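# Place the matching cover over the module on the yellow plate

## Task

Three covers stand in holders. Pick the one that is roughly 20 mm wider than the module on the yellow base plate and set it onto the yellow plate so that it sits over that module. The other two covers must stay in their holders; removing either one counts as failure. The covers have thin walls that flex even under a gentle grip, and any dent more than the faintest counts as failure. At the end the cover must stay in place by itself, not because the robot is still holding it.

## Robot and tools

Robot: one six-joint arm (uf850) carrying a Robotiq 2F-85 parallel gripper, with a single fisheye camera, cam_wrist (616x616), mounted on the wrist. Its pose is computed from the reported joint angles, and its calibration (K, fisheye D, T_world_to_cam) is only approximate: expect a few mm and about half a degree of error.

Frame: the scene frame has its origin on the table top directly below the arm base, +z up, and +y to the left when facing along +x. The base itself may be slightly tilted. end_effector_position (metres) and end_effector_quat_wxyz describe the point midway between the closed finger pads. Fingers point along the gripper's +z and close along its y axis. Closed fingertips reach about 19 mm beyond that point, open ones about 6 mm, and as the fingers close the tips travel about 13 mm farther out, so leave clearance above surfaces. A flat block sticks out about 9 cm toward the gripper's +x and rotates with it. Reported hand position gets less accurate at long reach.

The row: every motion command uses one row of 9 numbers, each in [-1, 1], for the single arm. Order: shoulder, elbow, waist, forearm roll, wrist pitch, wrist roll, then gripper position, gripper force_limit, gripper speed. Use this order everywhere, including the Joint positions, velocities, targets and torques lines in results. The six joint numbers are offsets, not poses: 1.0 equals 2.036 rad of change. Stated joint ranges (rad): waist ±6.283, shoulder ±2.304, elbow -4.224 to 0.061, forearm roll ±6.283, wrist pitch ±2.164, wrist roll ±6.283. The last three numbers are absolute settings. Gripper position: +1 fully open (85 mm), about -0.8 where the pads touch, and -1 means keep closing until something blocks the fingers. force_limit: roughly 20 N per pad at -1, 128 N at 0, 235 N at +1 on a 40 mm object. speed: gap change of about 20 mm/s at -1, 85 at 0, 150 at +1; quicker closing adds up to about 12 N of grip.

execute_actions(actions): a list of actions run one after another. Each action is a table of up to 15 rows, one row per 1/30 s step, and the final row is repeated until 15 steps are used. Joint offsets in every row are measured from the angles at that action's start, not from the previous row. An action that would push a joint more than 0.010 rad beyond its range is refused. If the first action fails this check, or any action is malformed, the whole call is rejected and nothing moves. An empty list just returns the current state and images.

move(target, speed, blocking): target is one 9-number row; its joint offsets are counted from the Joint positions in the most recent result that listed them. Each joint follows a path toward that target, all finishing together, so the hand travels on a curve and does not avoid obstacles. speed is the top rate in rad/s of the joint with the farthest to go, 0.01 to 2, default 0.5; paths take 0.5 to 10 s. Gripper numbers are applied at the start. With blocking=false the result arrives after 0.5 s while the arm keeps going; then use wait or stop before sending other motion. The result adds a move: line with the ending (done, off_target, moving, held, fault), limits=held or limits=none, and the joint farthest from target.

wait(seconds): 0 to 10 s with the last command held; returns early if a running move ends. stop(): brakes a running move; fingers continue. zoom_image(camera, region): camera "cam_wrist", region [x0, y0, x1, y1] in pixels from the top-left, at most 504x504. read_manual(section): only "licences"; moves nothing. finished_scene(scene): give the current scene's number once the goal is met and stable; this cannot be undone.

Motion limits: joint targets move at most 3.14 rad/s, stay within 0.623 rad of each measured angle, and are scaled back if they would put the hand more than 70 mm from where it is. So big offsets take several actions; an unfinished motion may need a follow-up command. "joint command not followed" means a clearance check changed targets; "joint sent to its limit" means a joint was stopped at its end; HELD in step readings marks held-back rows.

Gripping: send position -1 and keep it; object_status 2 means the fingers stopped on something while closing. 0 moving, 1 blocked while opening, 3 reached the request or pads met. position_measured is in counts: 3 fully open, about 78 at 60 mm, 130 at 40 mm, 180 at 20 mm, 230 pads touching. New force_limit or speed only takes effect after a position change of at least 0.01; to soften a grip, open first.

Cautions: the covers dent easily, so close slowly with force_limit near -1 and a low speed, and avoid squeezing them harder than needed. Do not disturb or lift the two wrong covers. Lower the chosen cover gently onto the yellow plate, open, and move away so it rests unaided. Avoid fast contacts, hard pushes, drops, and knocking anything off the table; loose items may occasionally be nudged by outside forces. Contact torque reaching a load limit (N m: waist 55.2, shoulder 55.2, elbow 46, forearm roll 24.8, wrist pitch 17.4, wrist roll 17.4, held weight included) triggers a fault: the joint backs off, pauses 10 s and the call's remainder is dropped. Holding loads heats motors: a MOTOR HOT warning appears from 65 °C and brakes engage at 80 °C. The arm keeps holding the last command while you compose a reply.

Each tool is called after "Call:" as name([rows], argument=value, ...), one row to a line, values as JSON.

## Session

Call:
execute_actions(actions=[])

Scene clock: 0.00 s.
end_effector_position=(+0.5537, +0.2871, +0.2639) position_measured=3 object_status=3 end_effector_quat_wxyz=(+0.345, +0.904, +0.148, +0.204) end_effector_velocity=(+0.000, -0.000, +0.000) end_effector_angular_velocity=(+0.001, -0.000, -0.002)
Joint names: [shoulder, elbow, waist, forearm roll, wrist pitch, wrist roll]
Joint positions: [-2.053 -2.408  0.839  1.924  1.619  1.107]
Joint velocities: [ 0.001 -0.    -0.     0.     0.     0.001]
Joint torques (N m, as the arm reports them, + toward a larger angle): no reading
Joint targets: [-2.053 -2.408 0.839 1.924 1.619 1.107]
camera_calibration (this result's frames):
cam_wrist: T_world_to_cam=[[0.146088, -0.680049, 0.718465, -0.0855621], [-0.953963, -0.289139, -0.0797061, 0.661376], [0.26194, -0.673745, -0.690981, 0.378338], [0, 0, 0, 1]] pos_world=[0.544326, 0.387947, 0.375614]

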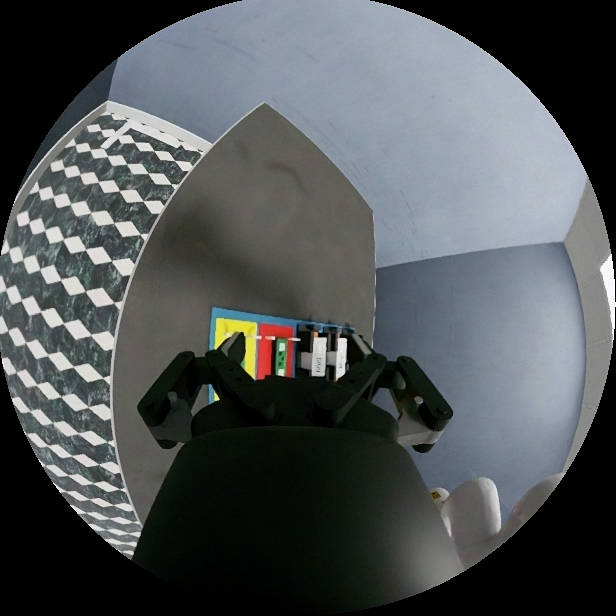

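Call:
move(target=[0.55322, 0.72157, -0.15414, 0.09995, -0.39624, 0.1453, 1, -1, 0], speed=0.9)

Scene clock: 56.90 s.
end_effector_position=(+0.4003, +0.0302, +0.2400) position_measured=3 object_status=3 end_effector_quat_wxyz=(+0.000, +0.998, +0.061, +0.001) end_effector_velocity=(-0.000, -0.001, +0.000) end_effector_angular_velocity=(-0.000, +0.000, -0.001)
Joint names: [shoulder, elbow, waist, forearm roll, wrist pitch, wrist roll]
Joint positions: [-0.927 -0.94   0.525  2.128  0.813  1.402]
Joint velocities: [ 0.004  0.003 -0.001  0.     0.001 -0.   ]
Joint torques (N m, as the arm reports them, + toward a larger angle): [37.3  -9.5  25.95 -2.33 -0.03  0.13]
Joint targets: [-0.927 -0.940 0.525 2.128 0.813 1.402]
move: done; limits=none; farthest joint: the shoulder, 0.001 radians from its target (1.126 radians at the start)
camera_calibration (this result's frames):
cam_wrist: T_world_to_cam=[[0.163458, -0.985895, 0.0359549, -0.054643], [-0.961052, -0.150895, 0.231539, 0.362814], [-0.222848, -0.0724016, -0.972161, 0.472338], [0, 0, 0, 1]] pos_world=[0.462875, 0.0350727, 0.377147]

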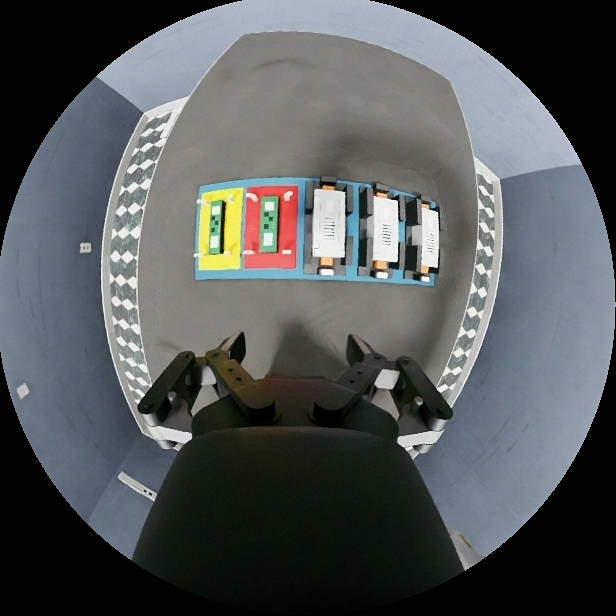

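Call:
zoom_image(camera="cam_wrist", region=[190, 175, 310, 285])

Call:
zoom_image(camera="cam_wrist", region=[298, 172, 410, 284])

Call:
zoom_image(camera="cam_wrist", region=[350, 178, 455, 290])

Region (190, 175, 310, 285) of cam_wrist's 616x616 image, scaled by 4.200, with more detail than that image has; it fills the top 462 rows of this view, and the rest is white.

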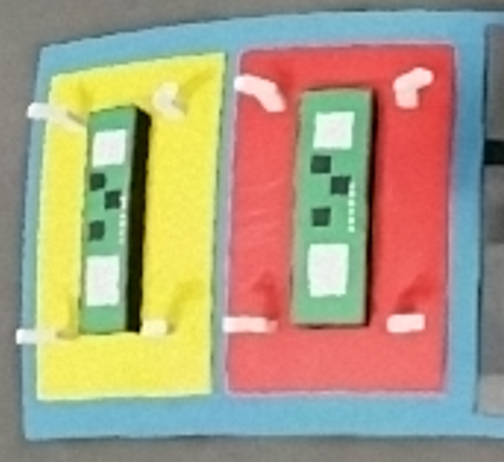

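Region (298, 172, 410, 284) of cam_wrist's 616x616 image, scaled by 4.500, with more detail than that image has.

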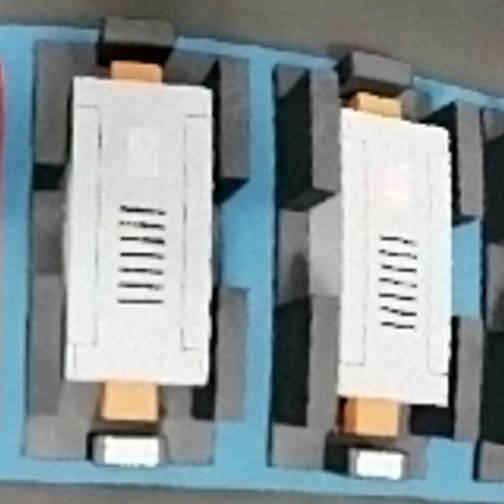

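Region (350, 178, 455, 290) of cam_wrist's 616x616 image, scaled by 4.500, with more detail than that image has; it fills the left 472 columns of this view, and the rest is white.

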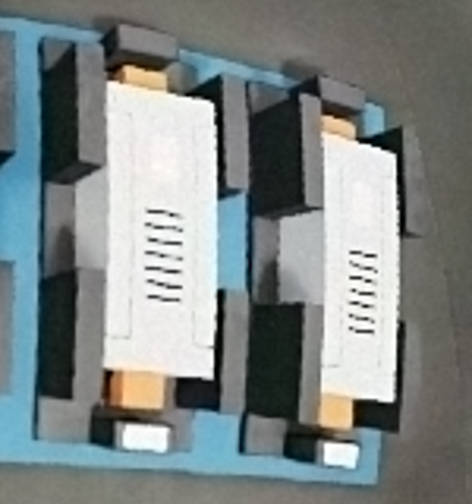

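Call:
move(target=[0.01806, -0.11976, -0.29718, -0.16626, 0.00823, -0.19796, 0.45, -1, 0], speed=0.6)

Call:
zoom_image(camera="cam_wrist", region=[226, 210, 376, 385])

Scene clock: 163.57 s.
end_effector_position=(+0.5626, -0.2168, +0.0902) position_measured=72 object_status=3 end_effector_quat_wxyz=(-0.000, +0.998, +0.069, +0.001) end_effector_velocity=(-0.000, -0.003, -0.001) end_effector_angular_velocity=(-0.002, +0.002, -0.003)
Joint names: [shoulder, elbow, waist, forearm roll, wrist pitch, wrist roll]
Joint positions: [-0.891 -1.184 -0.079  1.789  0.829  0.999]
Joint velocities: [ 0.    -0.002 -0.005 -0.001  0.002 -0.001]
Joint torques (N m, as the arm reports them, + toward a larger angle): [40.85 -5.84 34.12 -2.22 -0.02  0.15]
Joint targets: [-0.891 -1.184 -0.079 1.789 0.829 0.999]
move: done; limits=none; farthest joint: the waist, 0.001 radians from its target (0.605 radians at the start)
camera_calibration (this result's frames):
cam_wrist: T_world_to_cam=[[0.179671, -0.983091, 0.0353602, -0.327772], [-0.958489, -0.166858, 0.23121, 0.511263], [-0.2214, -0.0754339, -0.972261, 0.343516], [0, 0, 0, 1]] pos_world=[0.624986, -0.211009, 0.227368]

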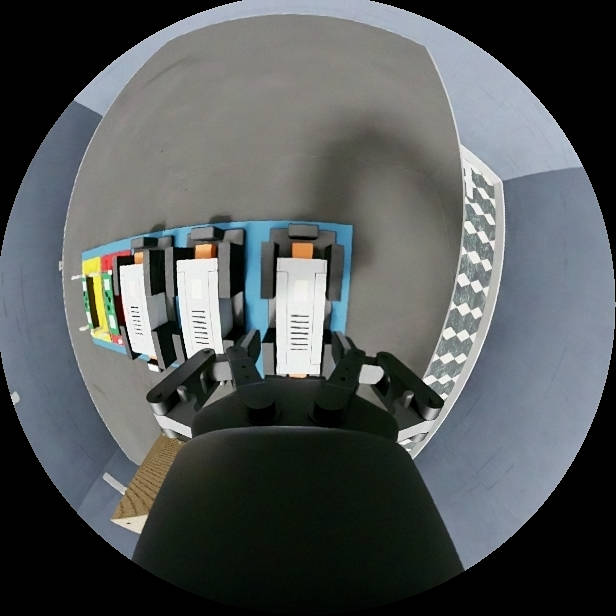

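Region (226, 210, 376, 385) of cam_wrist's 616x616 image, scaled by 2.880, with more detail than that image has; it fills the left 432 columns of this view, and the rest is white.

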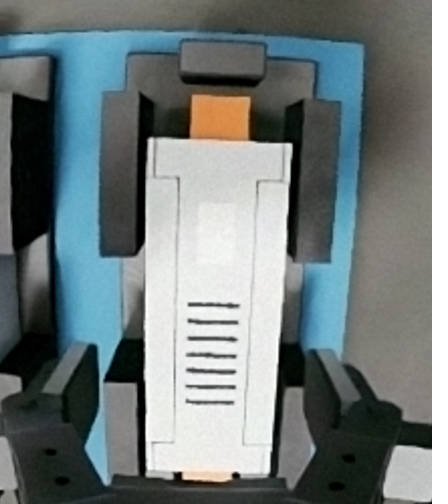

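Call:
execute_actions(actions=[])

Scene clock: 190.93 s.
end_effector_position=(+0.5626, -0.2172, +0.0901) position_measured=72 object_status=3 end_effector_quat_wxyz=(-0.000, +0.998, +0.069, +0.001) end_effector_velocity=(-0.000, +0.000, -0.000) end_effector_angular_velocity=(+0.000, +0.001, +0.001)
Joint names: [shoulder, elbow, waist, forearm roll, wrist pitch, wrist roll]
Joint positions: [-0.891 -1.184 -0.079  1.789  0.829  0.999]
Joint velocities: [-0.001  0.    -0.    -0.    -0.    -0.001]
Joint torques (N m, as the arm reports them, + toward a larger angle): [40.91 -5.36 34.54 -2.35 -0.15  0.11]
Joint targets: [-0.891 -1.184 -0.079 1.789 0.829 0.999]
camera_calibration (this result's frames):
cam_wrist: T_world_to_cam=[[0.179266, -0.98316, 0.0354993, -0.327923], [-0.958522, -0.166419, 0.231387, 0.511362], [-0.221582, -0.0755067, -0.972214, 0.343407], [0, 0, 0, 1]] pos_world=[0.625031, -0.211371, 0.227184]

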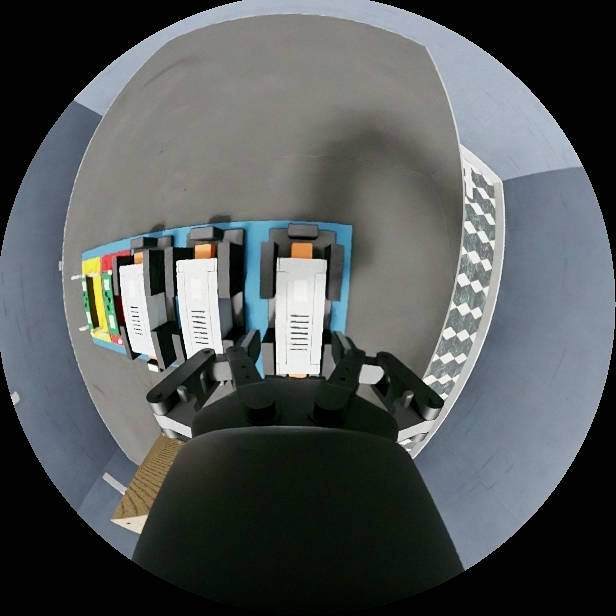

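Call:
zoom_image(camera="cam_wrist", region=[226, 210, 376, 385])

Region (226, 210, 376, 385) of cam_wrist's 616x616 image, scaled by 2.880, with more detail than that image has; it fills the left 432 columns of this view, and the rest is white.

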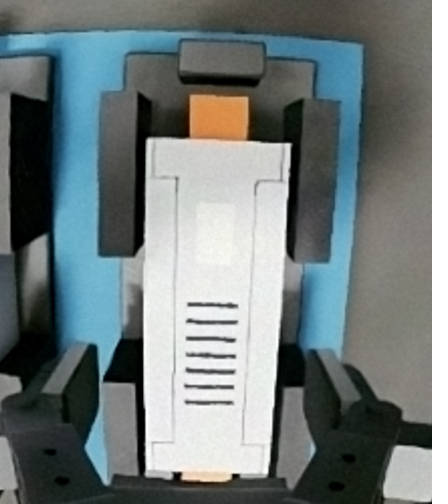

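Call:
move(target=[-0.01592, -0.01209, -0.01382, -0.01551, -0.00419, 0.0044, 0.45, -0.7, -1], speed=0.06)

Call:
zoom_image(camera="cam_wrist", region=[226, 210, 376, 385])

Scene clock: 266.57 s.
end_effector_position=(+0.5661, -0.2201, +0.0700) position_measured=72 object_status=3 end_effector_quat_wxyz=(+0.000, +0.998, +0.069, +0.000) end_effector_velocity=(-0.000, -0.000, -0.001) end_effector_angular_velocity=(-0.001, +0.001, +0.001)
Joint names: [shoulder, elbow, waist, forearm roll, wrist pitch, wrist roll]
Joint positions: [-0.923 -1.208 -0.107  1.758  0.821  1.008]
Joint velocities: [-0.002 -0.001 -0.001 -0.001  0.001 -0.001]
Joint torques (N m, as the arm reports them, + toward a larger angle): [40.91 -5.69 34.58 -2.23 -0.03  0.3 ]
Joint targets: [-0.923 -1.208 -0.108 1.757 0.821 1.008]
move: done; limits=none; farthest joint: the wrist pitch, 0.001 radians from its target (0.009 radians at the start)
camera_calibration (this result's frames):
cam_wrist: T_world_to_cam=[[0.177905, -0.983394, 0.0358498, -0.330024], [-0.958547, -0.16494, 0.232341, 0.519103], [-0.222569, -0.0756982, -0.971974, 0.324984], [0, 0, 0, 1]] pos_world=[0.628629, -0.214323, 0.207099]

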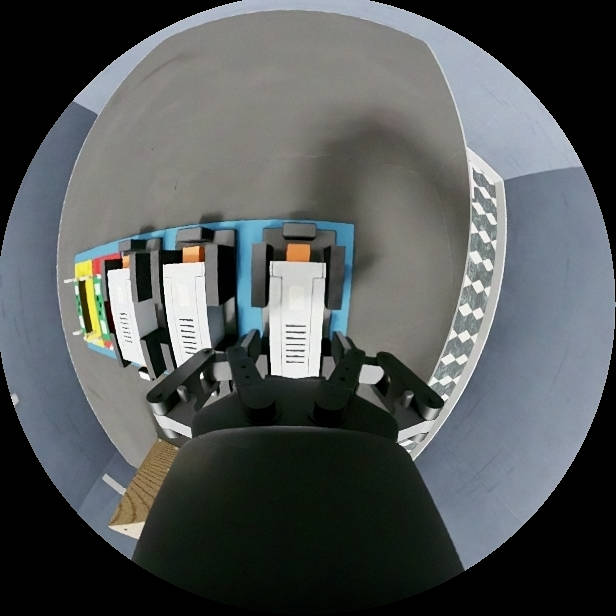

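Region (226, 210, 376, 385) of cam_wrist's 616x616 image, scaled by 2.880, with more detail than that image has; it fills the left 432 columns of this view, and the rest is white.

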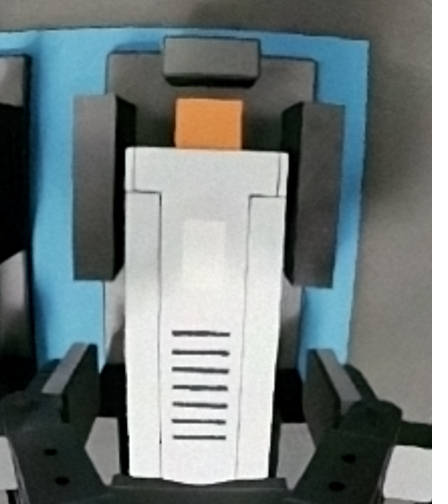

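Call:
move(target=[-0.02265, -0.01161, -0.01805, -0.02695, -0.00657, 0.01393, 0.45, -0.7, -1], speed=0.04)

Call:
zoom_image(camera="cam_wrist", region=[226, 210, 376, 385])

Scene clock: 293.97 s.
end_effector_position=(+0.5661, -0.2201, +0.0406) position_measured=72 object_status=3 end_effector_quat_wxyz=(+0.000, +0.998, +0.069, +0.000) end_effector_velocity=(-0.000, +0.001, -0.001) end_effector_angular_velocity=(-0.001, +0.000, +0.002)
Joint names: [shoulder, elbow, waist, forearm roll, wrist pitch, wrist roll]
Joint positions: [-0.969 -1.232 -0.144  1.703  0.808  1.037]
Joint velocities: [-0.002 -0.001  0.    -0.001  0.001 -0.001]
Joint torques (N m, as the arm reports them, + toward a larger angle): [41.46 -4.99 35.09 -2.21 -0.1   0.21]
Joint targets: [-0.969 -1.232 -0.144 1.703 0.808 1.037]
move: done; limits=none; farthest joint: the waist, 0.000 radians from its target (0.036 radians at the start)
camera_calibration (this result's frames):
cam_wrist: T_world_to_cam=[[0.177881, -0.983397, 0.0358935, -0.328978], [-0.95857, -0.164913, 0.232264, 0.526028], [-0.222488, -0.0757218, -0.97199, 0.296368], [0, 0, 0, 1]] pos_world=[0.628693, -0.214326, 0.177698]

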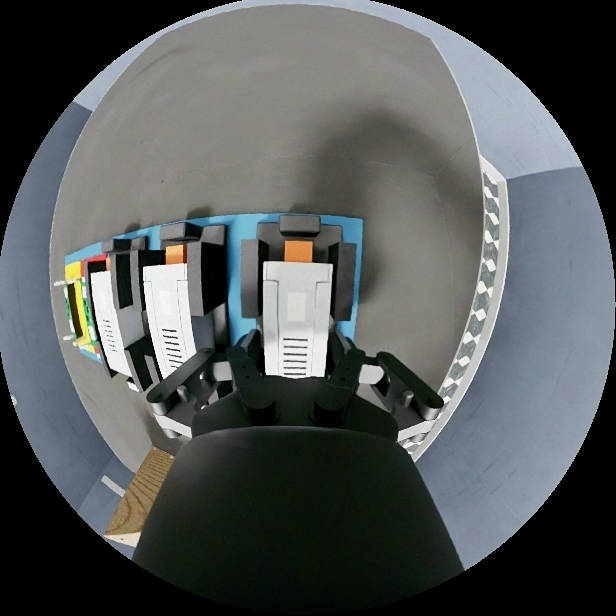

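Region (226, 210, 376, 385) of cam_wrist's 616x616 image, scaled by 2.880, with more detail than that image has; it fills the left 432 columns of this view, and the rest is white.

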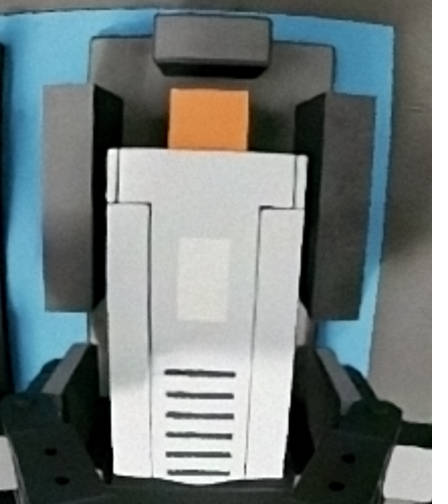

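Call:
execute_actions([
  [[0,0,0,0,0,0,0.19,-1,-0.3]],
  [[0,0,0,0,0,0,-0.05,-1,-1]],
  [[0,0,0,0,0,0,-0.05,-1,-1]],
])

Scene clock: 303.40 s.
end_effector_position=(+0.5663, -0.2199, +0.0409) position_measured=122 object_status=2 end_effector_quat_wxyz=(-0.000, +0.998, +0.069, +0.001) end_effector_velocity=(-0.000, -0.001, -0.000) end_effector_angular_velocity=(+0.000, +0.000, -0.001)
Joint names: [shoulder, elbow, waist, forearm roll, wrist pitch, wrist roll]
Joint positions: [-0.969 -1.232 -0.144  1.703  0.807  1.037]
Joint velocities: [ 0.001 -0.    -0.001 -0.    -0.    -0.001]
Joint torques (N m, as the arm reports them, + toward a larger angle): [40.56 -5.61 30.54 -2.97  0.49  0.07]
Joint targets: [-0.969 -1.232 -0.144 1.703 0.807 1.037]
Step readings (joint positions; steps 1 to 15: 1st action; 16 to 30: 2nd action; 31 to 45: 3rd action):
0: [-0.969 -1.232 -0.144 1.703 0.808 1.037]
1: [-0.969 -1.232 -0.144 1.703 0.808 1.037]
2: [-0.969 -1.232 -0.144 1.703 0.808 1.037]
4: [-0.969 -1.232 -0.144 1.703 0.808 1.037]
8: [-0.969 -1.232 -0.144 1.703 0.808 1.037]
15: [-0.969 -1.232 -0.144 1.703 0.808 1.037]
16: [-0.969 -1.232 -0.144 1.703 0.808 1.037]
17: [-0.969 -1.232 -0.144 1.703 0.808 1.037]
19: [-0.969 -1.232 -0.144 1.703 0.808 1.037]
23: [-0.969 -1.232 -0.144 1.703 0.807 1.037]
30: [-0.969 -1.232 -0.144 1.703 0.807 1.037]
31: [-0.969 -1.232 -0.144 1.703 0.807 1.037]
32: [-0.969 -1.232 -0.144 1.703 0.807 1.037]
34: [-0.969 -1.232 -0.144 1.703 0.807 1.037]
38: [-0.969 -1.232 -0.144 1.703 0.807 1.037]
45: Joint positions above
camera_calibration (this result's frames):
cam_wrist: T_world_to_cam=[[0.177846, -0.983414, 0.0355973, -0.328776], [-0.958665, -0.164978, 0.231828, 0.526194], [-0.22211, -0.0753554, -0.972105, 0.296511], [0, 0, 0, 1]] pos_world=[0.628773, -0.214169, 0.177957]

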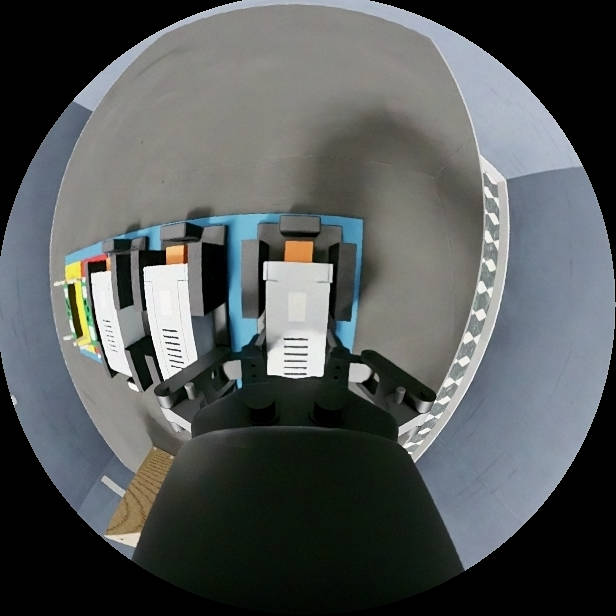

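Call:
zoom_image(camera="cam_wrist", region=[226, 210, 376, 385])

Call:
move(target=[0.00232, 0.00124, 0.00183, 0.00272, 0.00063, -0.00139, -0.05, -1, -1], speed=0.01)

Call:
zoom_image(camera="cam_wrist", region=[226, 210, 376, 385])

Region (226, 210, 376, 385) of cam_wrist's 616x616 image, scaled by 2.880, with more detail than that image has; it fills the left 432 columns of this view, and the rest is white.

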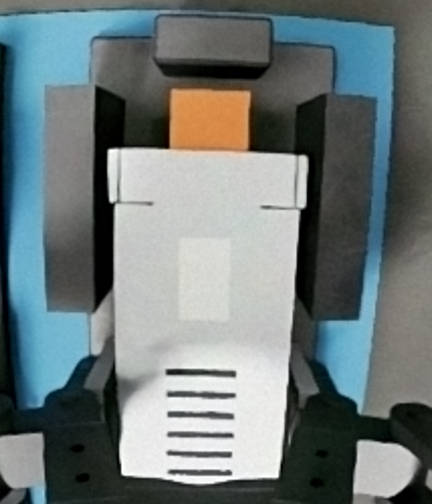

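Scene clock: 314.77 s.
end_effector_position=(+0.5661, -0.2199, +0.0437) position_measured=123 object_status=2 end_effector_quat_wxyz=(-0.000, +0.998, +0.069, +0.000) end_effector_velocity=(+0.001, -0.001, +0.002) end_effector_angular_velocity=(-0.001, -0.002, -0.001)
Joint names: [shoulder, elbow, waist, forearm roll, wrist pitch, wrist roll]
Joint positions: [-0.964 -1.229 -0.14   1.709  0.809  1.034]
Joint velocities: [ 0.003  0.     0.001  0.001  0.001 -0.001]
Joint torques (N m, as the arm reports them, + toward a larger angle): [48.78 -6.68 39.94 -2.41  0.33 -0.08]
Joint targets: [-0.964 -1.229 -0.140 1.709 0.809 1.034]
move: done; limits=none; farthest joint: the waist, 0.000 radians from its target (0.003 radians at the start)
camera_calibration (this result's frames):
cam_wrist: T_world_to_cam=[[0.177932, -0.983398, 0.0356149, -0.328887], [-0.958547, -0.165024, 0.23228, 0.525255], [-0.222546, -0.0754687, -0.971997, 0.299412], [0, 0, 0, 1]] pos_world=[0.628634, -0.214152, 0.180735]

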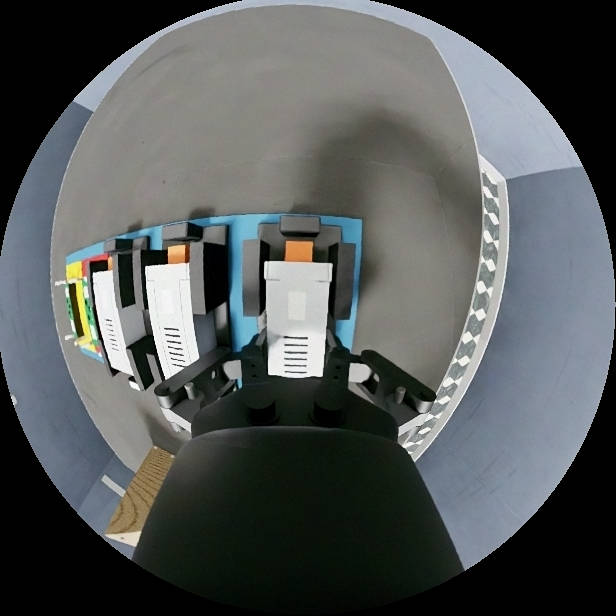

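Region (226, 210, 376, 385) of cam_wrist's 616x616 image, scaled by 2.880, with more detail than that image has; it fills the left 432 columns of this view, and the rest is white.

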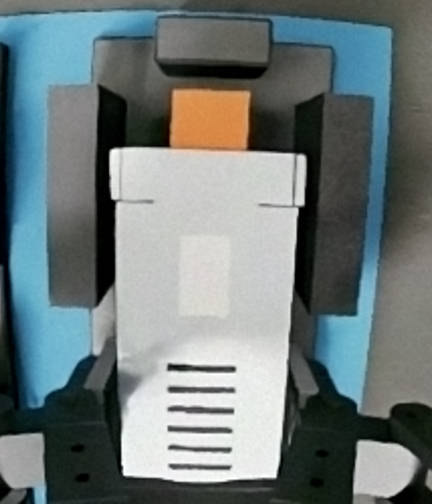

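Call:
execute_actions([
  [[0,0,0,0,0,0,-0.001,-0.9,-1]],
  [[0,0,0,0,0,0,-0.001,-0.9,-1]],
])

Scene clock: 330.90 s.
end_effector_position=(+0.5663, -0.2199, +0.0439) position_measured=127 object_status=2 end_effector_quat_wxyz=(-0.000, +0.998, +0.068, +0.001) end_effector_velocity=(+0.000, -0.000, +0.000) end_effector_angular_velocity=(+0.001, -0.001, +0.000)
Joint names: [shoulder, elbow, waist, forearm roll, wrist pitch, wrist roll]
Joint positions: [-0.964 -1.229 -0.14   1.709  0.809  1.034]
Joint velocities: [ 0.001  0.    -0.     0.    -0.001 -0.001]
Joint torques (N m, as the arm reports them, + toward a larger angle): [44.74 -6.36 35.35 -3.12  0.32  0.02]
Joint targets: [-0.964 -1.229 -0.140 1.709 0.809 1.034]
Step readings (joint positions; steps 1 to 15: 1st action; 16 to 30: 2nd action):
0: [-0.964 -1.229 -0.140 1.709 0.809 1.034]
1: [-0.964 -1.229 -0.140 1.709 0.809 1.034]
2: [-0.964 -1.229 -0.140 1.709 0.809 1.034]
4: [-0.964 -1.229 -0.140 1.709 0.809 1.034]
8: [-0.964 -1.229 -0.140 1.709 0.809 1.034]
15: [-0.964 -1.229 -0.140 1.709 0.809 1.034]
16: [-0.964 -1.229 -0.140 1.709 0.809 1.034]
17: [-0.964 -1.229 -0.140 1.709 0.809 1.034]
19: [-0.964 -1.229 -0.140 1.709 0.809 1.034]
23: [-0.964 -1.229 -0.140 1.709 0.809 1.034]
30: Joint positions above
camera_calibration (this result's frames):
cam_wrist: T_world_to_cam=[[0.177841, -0.983411, 0.0357126, -0.328911], [-0.958664, -0.164946, 0.231856, 0.525518], [-0.222119, -0.0754698, -0.972094, 0.299432], [0, 0, 0, 1]] pos_world=[0.628798, -0.214174, 0.180978]

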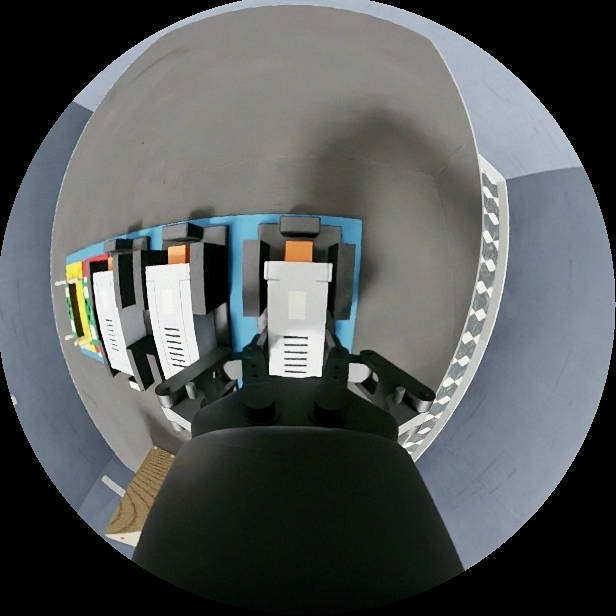

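Call:
zoom_image(camera="cam_wrist", region=[226, 210, 376, 385])

Call:
move(target=[0.00155, 0.00082, 0.00122, 0.00182, 0.00042, -0.00093, -0.001, -0.9, -1], speed=0.01)

Call:
zoom_image(camera="cam_wrist", region=[226, 210, 376, 385])

Region (226, 210, 376, 385) of cam_wrist's 616x616 image, scaled by 2.880, with more detail than that image has; it fills the left 432 columns of this view, and the rest is white.

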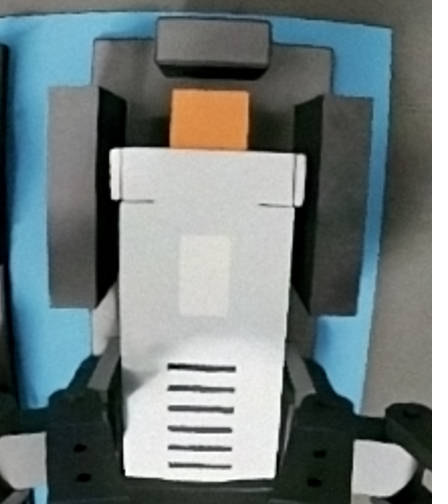

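Scene clock: 336.90 s.
end_effector_position=(+0.5662, -0.2200, +0.0458) position_measured=127 object_status=2 end_effector_quat_wxyz=(+0.000, +0.998, +0.069, +0.000) end_effector_velocity=(-0.001, +0.000, -0.001) end_effector_angular_velocity=(+0.001, +0.002, -0.000)
Joint names: [shoulder, elbow, waist, forearm roll, wrist pitch, wrist roll]
Joint positions: [-0.961 -1.228 -0.138  1.712  0.81   1.032]
Joint velocities: [-0.001  0.001 -0.001  0.001 -0.     0.   ]
Joint torques (N m, as the arm reports them, + toward a larger angle): [50.61 -7.06 42.35 -2.65  0.09  0.06]
Joint targets: [-0.961 -1.228 -0.137 1.712 0.809 1.032]
move: done; limits=none; farthest joint: the waist, 0.000 radians from its target (0.002 radians at the start)
camera_calibration (this result's frames):
cam_wrist: T_world_to_cam=[[0.17797, -0.983382, 0.0358539, -0.329094], [-0.958578, -0.165017, 0.232161, 0.524884], [-0.222386, -0.0756865, -0.972016, 0.30133], [0, 0, 0, 1]] pos_world=[0.628723, -0.214204, 0.18284]

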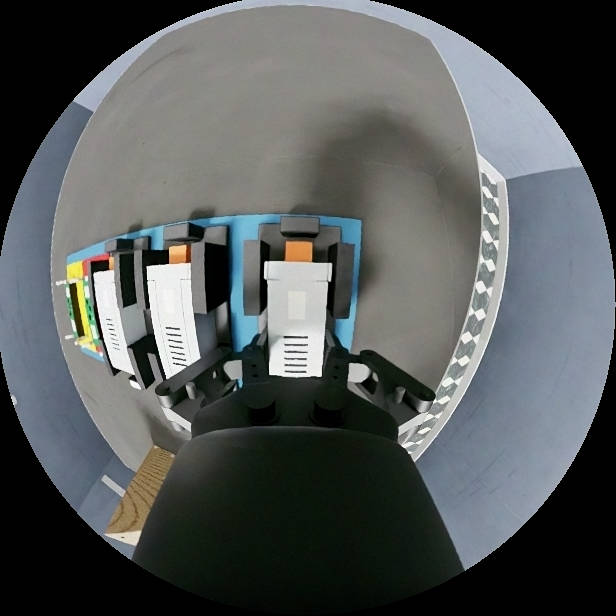

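Region (226, 210, 376, 385) of cam_wrist's 616x616 image, scaled by 2.880, with more detail than that image has; it fills the left 432 columns of this view, and the rest is white.

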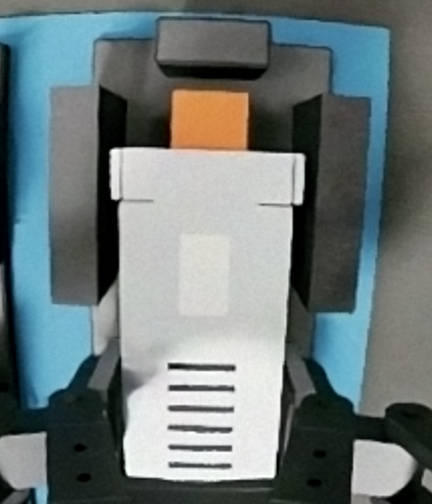

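Call:
move(target=[0.00232, 0.00122, 0.00184, 0.00273, 0.00064, -0.0014, -0.001, -0.9, -1], speed=0.01)

Call:
zoom_image(camera="cam_wrist", region=[226, 210, 376, 385])

Scene clock: 343.53 s.
end_effector_position=(+0.5662, -0.2200, +0.0487) position_measured=127 object_status=2 end_effector_quat_wxyz=(+0.000, +0.998, +0.069, +0.000) end_effector_velocity=(+0.000, +0.001, +0.000) end_effector_angular_velocity=(+0.001, -0.001, +0.000)
Joint names: [shoulder, elbow, waist, forearm roll, wrist pitch, wrist roll]
Joint positions: [-0.956 -1.225 -0.134  1.718  0.811  1.029]
Joint velocities: [ 0.     0.     0.001  0.    -0.001  0.   ]
Joint torques (N m, as the arm reports them, + toward a larger angle): [50.51 -7.17 42.65 -2.42  0.12  0.08]
Joint targets: [-0.956 -1.225 -0.134 1.718 0.811 1.029]
move: done; limits=none; farthest joint: the waist, 0.000 radians from its target (0.003 radians at the start)
camera_calibration (this result's frames):
cam_wrist: T_world_to_cam=[[0.177977, -0.983383, 0.0358017, -0.329199], [-0.958591, -0.165041, 0.232089, 0.52424], [-0.222324, -0.0756258, -0.972035, 0.304204], [0, 0, 0, 1]] pos_world=[0.628753, -0.214202, 0.185812]

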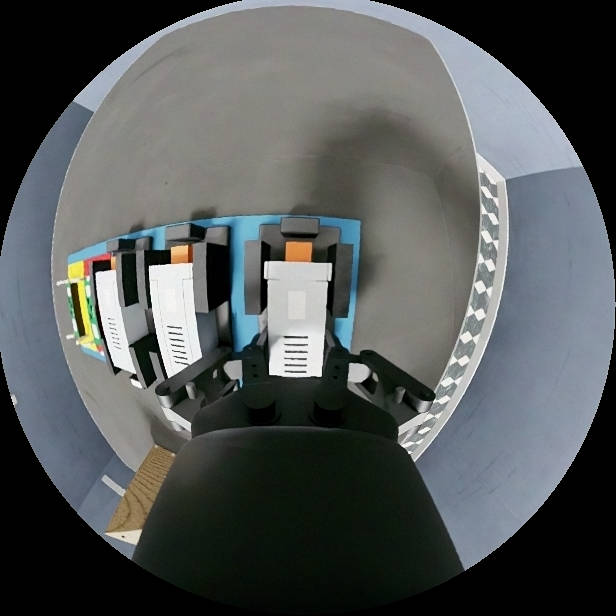

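Region (226, 210, 376, 385) of cam_wrist's 616x616 image, scaled by 2.880, with more detail than that image has; it fills the left 432 columns of this view, and the rest is white.

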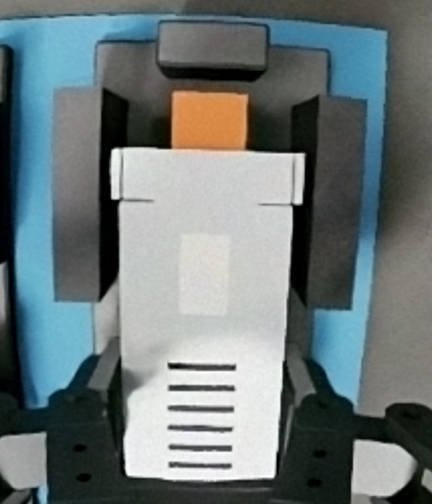

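Call:
move(target=[0.01646, 0.00833, 0.01316, 0.01968, 0.00488, -0.01021, -0.001, -0.9, -1], speed=0.02)

Call:
zoom_image(camera="cam_wrist", region=[226, 210, 376, 385])

Scene clock: 352.50 s.
end_effector_position=(+0.5661, -0.2200, +0.0702) position_measured=127 object_status=2 end_effector_quat_wxyz=(-0.000, +0.998, +0.069, +0.000) end_effector_velocity=(+0.000, -0.000, +0.001) end_effector_angular_velocity=(+0.002, -0.001, -0.001)
Joint names: [shoulder, elbow, waist, forearm roll, wrist pitch, wrist roll]
Joint positions: [-0.923 -1.208 -0.107  1.758  0.821  1.008]
Joint velocities: [ 0.003  0.001  0.     0.001 -0.002 -0.001]
Joint torques (N m, as the arm reports them, + toward a larger angle): [48.33 -7.17 40.91 -1.88  0.    0.04]
Joint targets: [-0.923 -1.208 -0.107 1.758 0.821 1.008]
move: done; limits=none; farthest joint: the waist, 0.000 radians from its target (0.027 radians at the start)
camera_calibration (this result's frames):
cam_wrist: T_world_to_cam=[[0.177963, -0.983387, 0.0357771, -0.329938], [-0.95859, -0.165031, 0.2321, 0.519175], [-0.22234, -0.0756008, -0.972034, 0.325031], [0, 0, 0, 1]] pos_world=[0.62866, -0.214205, 0.207244]

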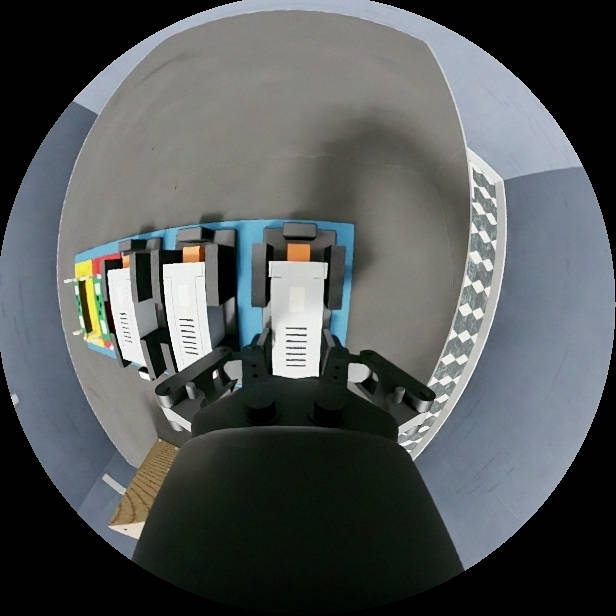

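Region (226, 210, 376, 385) of cam_wrist's 616x616 image, scaled by 2.880, with more detail than that image has; it fills the left 432 columns of this view, and the rest is white.

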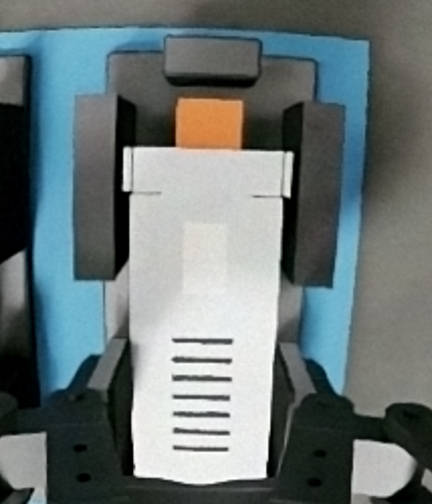

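Call:
execute_actions([
  [[0,0,0,0,0,0,0.33,-0.9,-0.5]],
])

Call:
zoom_image(camera="cam_wrist", region=[226, 210, 376, 385])

Scene clock: 375.97 s.
end_effector_position=(+0.5663, -0.2200, +0.0703) position_measured=87 object_status=0 end_effector_quat_wxyz=(+0.000, +0.998, +0.069, +0.001) end_effector_velocity=(-0.001, +0.001, -0.002) end_effector_angular_velocity=(+0.001, +0.003, +0.001)
Joint names: [shoulder, elbow, waist, forearm roll, wrist pitch, wrist roll]
Joint positions: [-0.923 -1.208 -0.107  1.758  0.821  1.008]
Joint velocities: [-0.002  0.001 -0.002  0.    -0.    -0.   ]
Joint torques (N m, as the arm reports them, + toward a larger angle): [40.67 -5.94 34.98 -2.56 -0.01  0.13]
Joint targets: [-0.923 -1.208 -0.107 1.758 0.821 1.008]
Step readings (joint positions):
0: [-0.923 -1.208 -0.107 1.758 0.821 1.008]
1: [-0.923 -1.208 -0.107 1.758 0.821 1.008]
2: [-0.923 -1.208 -0.107 1.758 0.821 1.008]
4: [-0.922 -1.208 -0.107 1.758 0.821 1.008]
8: [-0.922 -1.209 -0.106 1.758 0.821 1.008]
15: Joint positions above
camera_calibration (this result's frames):
cam_wrist: T_world_to_cam=[[0.1779, -0.983395, 0.0358584, -0.329966], [-0.958659, -0.164971, 0.231858, 0.519337], [-0.222093, -0.0756237, -0.972088, 0.325037], [0, 0, 0, 1]] pos_world=[0.628756, -0.21423, 0.207384]

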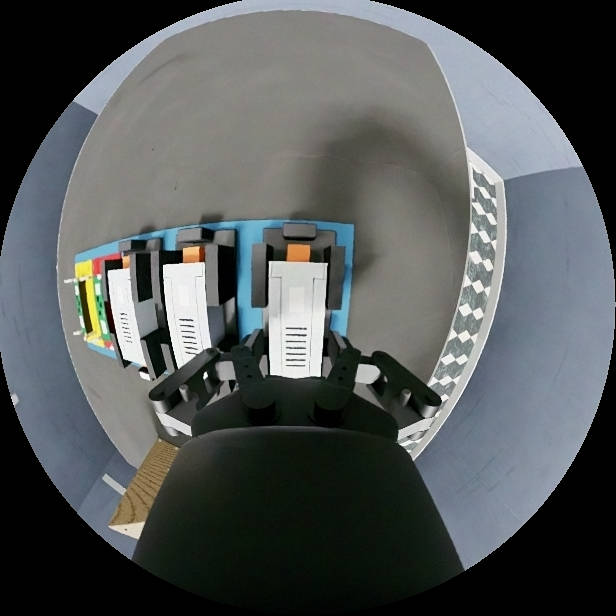

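Region (226, 210, 376, 385) of cam_wrist's 616x616 image, scaled by 2.880, with more detail than that image has; it fills the left 432 columns of this view, and the rest is white.

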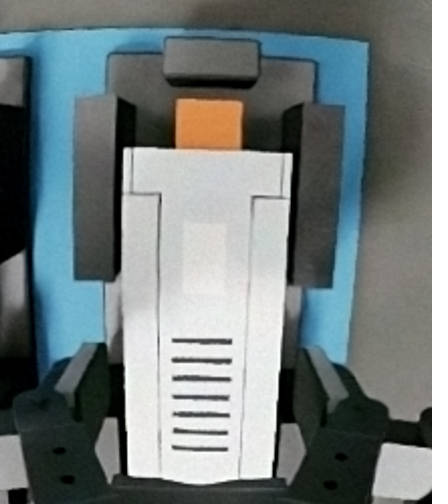

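Call:
move(target=[-0.0201, -0.01025, -0.01604, -0.02396, -0.00588, 0.0124, 0.33, -0.9, -0.5], speed=0.05)

Call:
zoom_image(camera="cam_wrist", region=[226, 210, 376, 385])

Scene clock: 381.70 s.
end_effector_position=(+0.5664, -0.2200, +0.0442) position_measured=87 object_status=3 end_effector_quat_wxyz=(+0.000, +0.998, +0.069, +0.001) end_effector_velocity=(+0.000, +0.000, -0.000) end_effector_angular_velocity=(+0.000, -0.001, +0.001)
Joint names: [shoulder, elbow, waist, forearm roll, wrist pitch, wrist roll]
Joint positions: [-0.964 -1.229 -0.14   1.709  0.809  1.034]
Joint velocities: [-0.    -0.001 -0.    -0.001 -0.    -0.   ]
Joint torques (N m, as the arm reports them, + toward a larger angle): [41.61 -5.04 35.45 -2.24 -0.11  0.13]
Joint targets: [-0.964 -1.229 -0.140 1.709 0.809 1.034]
move: done; limits=none; farthest joint: the waist, 0.000 radians from its target (0.033 radians at the start)
camera_calibration (this result's frames):
cam_wrist: T_world_to_cam=[[0.177877, -0.983396, 0.0359365, -0.329068], [-0.958685, -0.164938, 0.231771, 0.525531], [-0.221995, -0.0756785, -0.972106, 0.299634], [0, 0, 0, 1]] pos_world=[0.62887, -0.214249, 0.181299]

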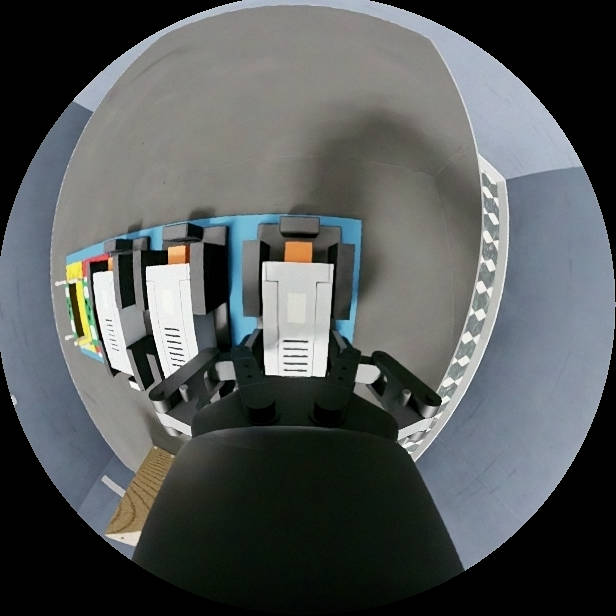

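Region (226, 210, 376, 385) of cam_wrist's 616x616 image, scaled by 2.880, with more detail than that image has; it fills the left 432 columns of this view, and the rest is white.

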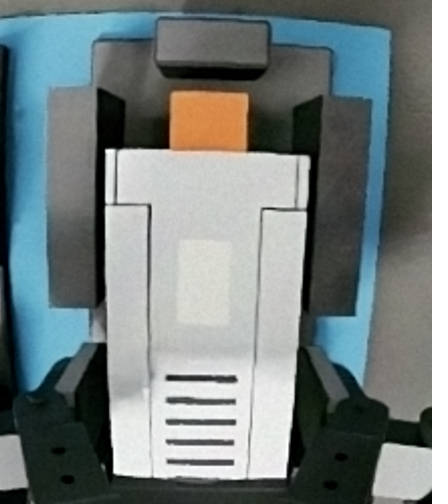

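Call:
execute_actions([
  [[0,0,0,0,0,0,0.18,-1,-0.3],[0,0,0,0,0,0,0.18,-1,-0.3],[0,0,0,0,0,0,0.18,-1,-0.3],[0,0,0,0,0,0,0.18,-1,-0.3],[0,0,0,0,0,0,0.18,-1,-0.3],[0,0,0,0,0,0,0.18,-1,-0.3],[0,0,0,0,0,0,0.18,-1,-0.3],[0,0,0,0,0,0,-0.012,-0.85,-1]],
  [[0,0,0,0,0,0,-0.012,-0.85,-1]],
])

Scene clock: 387.70 s.
end_effector_position=(+0.5666, -0.2200, +0.0444) position_measured=128 object_status=2 end_effector_quat_wxyz=(+0.000, +0.998, +0.068, +0.001) end_effector_velocity=(-0.000, -0.000, -0.001) end_effector_angular_velocity=(-0.000, +0.001, +0.000)
Joint names: [shoulder, elbow, waist, forearm roll, wrist pitch, wrist roll]
Joint positions: [-0.963 -1.229 -0.139  1.709  0.809  1.034]
Joint velocities: [-0.    -0.    -0.001 -0.     0.    -0.001]
Joint torques (N m, as the arm reports them, + toward a larger angle): [35.9  -3.95 28.31 -2.79 -0.15 -0.01]
Joint targets: [-0.964 -1.229 -0.139 1.709 0.809 1.034]
Step readings (joint positions; steps 1 to 15: 1st action; 16 to 30: 2nd action):
0: [-0.964 -1.229 -0.140 1.709 0.809 1.034]
1: [-0.964 -1.229 -0.140 1.709 0.809 1.034]
2: [-0.964 -1.229 -0.140 1.709 0.809 1.034]
4: [-0.964 -1.229 -0.140 1.709 0.809 1.034]
8: [-0.964 -1.229 -0.140 1.709 0.809 1.034]
15: [-0.964 -1.229 -0.139 1.709 0.809 1.034]
16: [-0.963 -1.229 -0.139 1.709 0.809 1.034]
17: [-0.963 -1.229 -0.139 1.709 0.809 1.034]
19: [-0.963 -1.229 -0.139 1.709 0.809 1.034]
23: [-0.963 -1.229 -0.139 1.709 0.809 1.034]
30: Joint positions above
camera_calibration (this result's frames):
cam_wrist: T_world_to_cam=[[0.177803, -0.98341, 0.0359264, -0.329041], [-0.958791, -0.1649, 0.231361, 0.525759], [-0.221599, -0.0755827, -0.972204, 0.299668], [0, 0, 0, 1]] pos_world=[0.629004, -0.214235, 0.18152]

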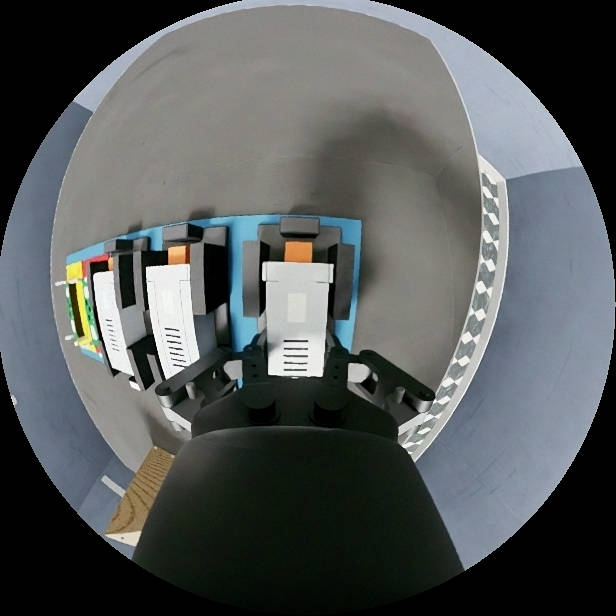

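Call:
move(target=[0.00077, 0.00041, 0.00061, 0.00091, 0.00021, -0.00046, -0.012, -0.85, -1], speed=0.01)

Call:
execute_actions([
  [[0,0,0,0,0,0,-0.023,-0.84,-1]],
])

Call:
zoom_image(camera="cam_wrist", region=[226, 210, 376, 385])

Scene clock: 399.60 s.
end_effector_position=(+0.5661, -0.2200, +0.0448) position_measured=128 object_status=2 end_effector_quat_wxyz=(-0.000, +0.998, +0.069, +0.000) end_effector_velocity=(-0.000, -0.000, +0.000) end_effector_angular_velocity=(-0.001, +0.001, -0.002)
Joint names: [shoulder, elbow, waist, forearm roll, wrist pitch, wrist roll]
Joint positions: [-0.962 -1.228 -0.139  1.711  0.809  1.033]
Joint velocities: [0.001 0.    0.001 0.001 0.002 0.001]
Joint torques (N m, as the arm reports them, + toward a larger angle): [47.95 -5.71 42.41 -1.91  0.03  0.13]
Joint targets: [-0.962 -1.228 -0.138 1.711 0.809 1.033]
move: done; limits=none; farthest joint: the waist, 0.001 radians from its target (0.002 radians at the start)
camera_calibration (this result's frames):
cam_wrist: T_world_to_cam=[[0.177934, -0.983397, 0.0356257, -0.328996], [-0.958547, -0.165022, 0.232282, 0.525], [-0.222546, -0.0754797, -0.971996, 0.30054], [0, 0, 0, 1]] pos_world=[0.628661, -0.214212, 0.181897]

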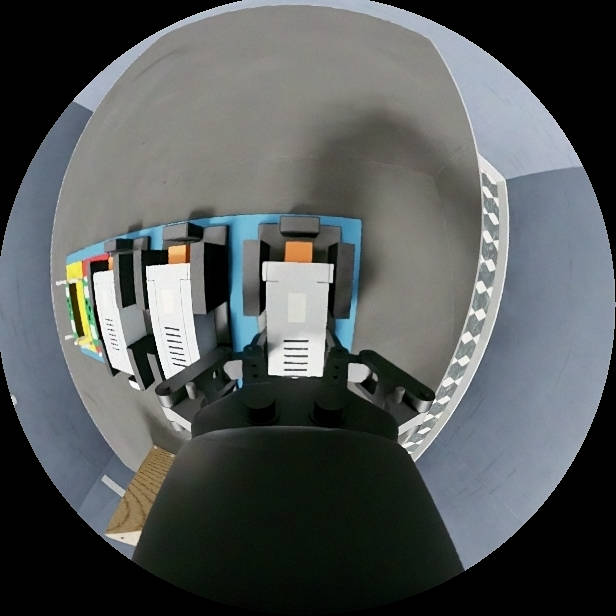

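Scene clock: 400.10 s.
end_effector_position=(+0.5661, -0.2200, +0.0448) position_measured=129 object_status=2 end_effector_quat_wxyz=(-0.000, +0.998, +0.069, +0.000) end_effector_velocity=(-0.001, +0.002, -0.001) end_effector_angular_velocity=(+0.001, +0.001, +0.002)
Joint names: [shoulder, elbow, waist, forearm roll, wrist pitch, wrist roll]
Joint positions: [-0.962 -1.228 -0.139  1.711  0.809  1.033]
Joint velocities: [-0.002  0.     0.    -0.    -0.001  0.001]
Joint torques (N m, as the arm reports them, + toward a larger angle): [46.51 -4.78 40.02 -1.69  0.06  0.14]
Joint targets: [-0.962 -1.228 -0.139 1.711 0.809 1.033]
Step readings (joint positions):
0: [-0.962 -1.228 -0.139 1.711 0.809 1.033]
1: [-0.962 -1.228 -0.139 1.711 0.809 1.033]
2: [-0.962 -1.228 -0.139 1.711 0.809 1.033]
4: [-0.962 -1.228 -0.139 1.711 0.809 1.033]
8: [-0.962 -1.228 -0.139 1.711 0.809 1.033]
15: Joint positions above
camera_calibration (this result's frames):
cam_wrist: T_world_to_cam=[[0.177934, -0.983397, 0.035628, -0.328997], [-0.958548, -0.165023, 0.232277, 0.525002], [-0.222541, -0.0754812, -0.971997, 0.300541], [0, 0, 0, 1]] pos_world=[0.628663, -0.214212, 0.1819]

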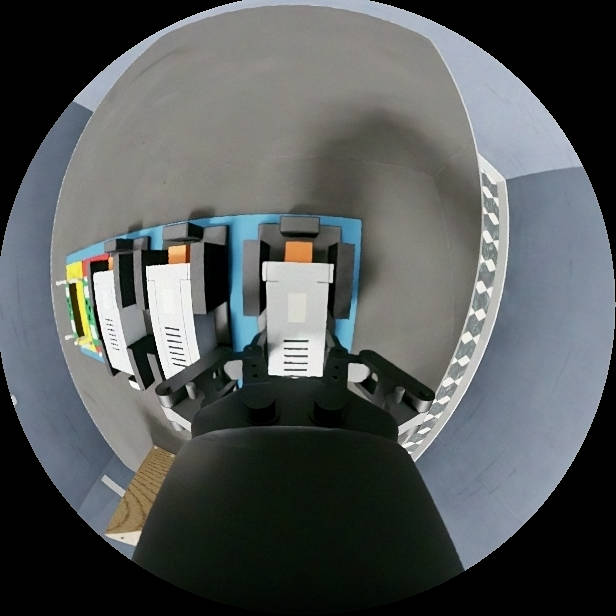

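Region (226, 210, 376, 385) of cam_wrist's 616x616 image, scaled by 2.880, with more detail than that image has; it fills the left 432 columns of this view, and the rest is white.

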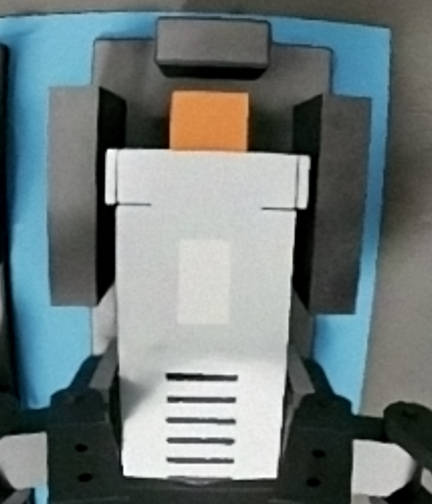

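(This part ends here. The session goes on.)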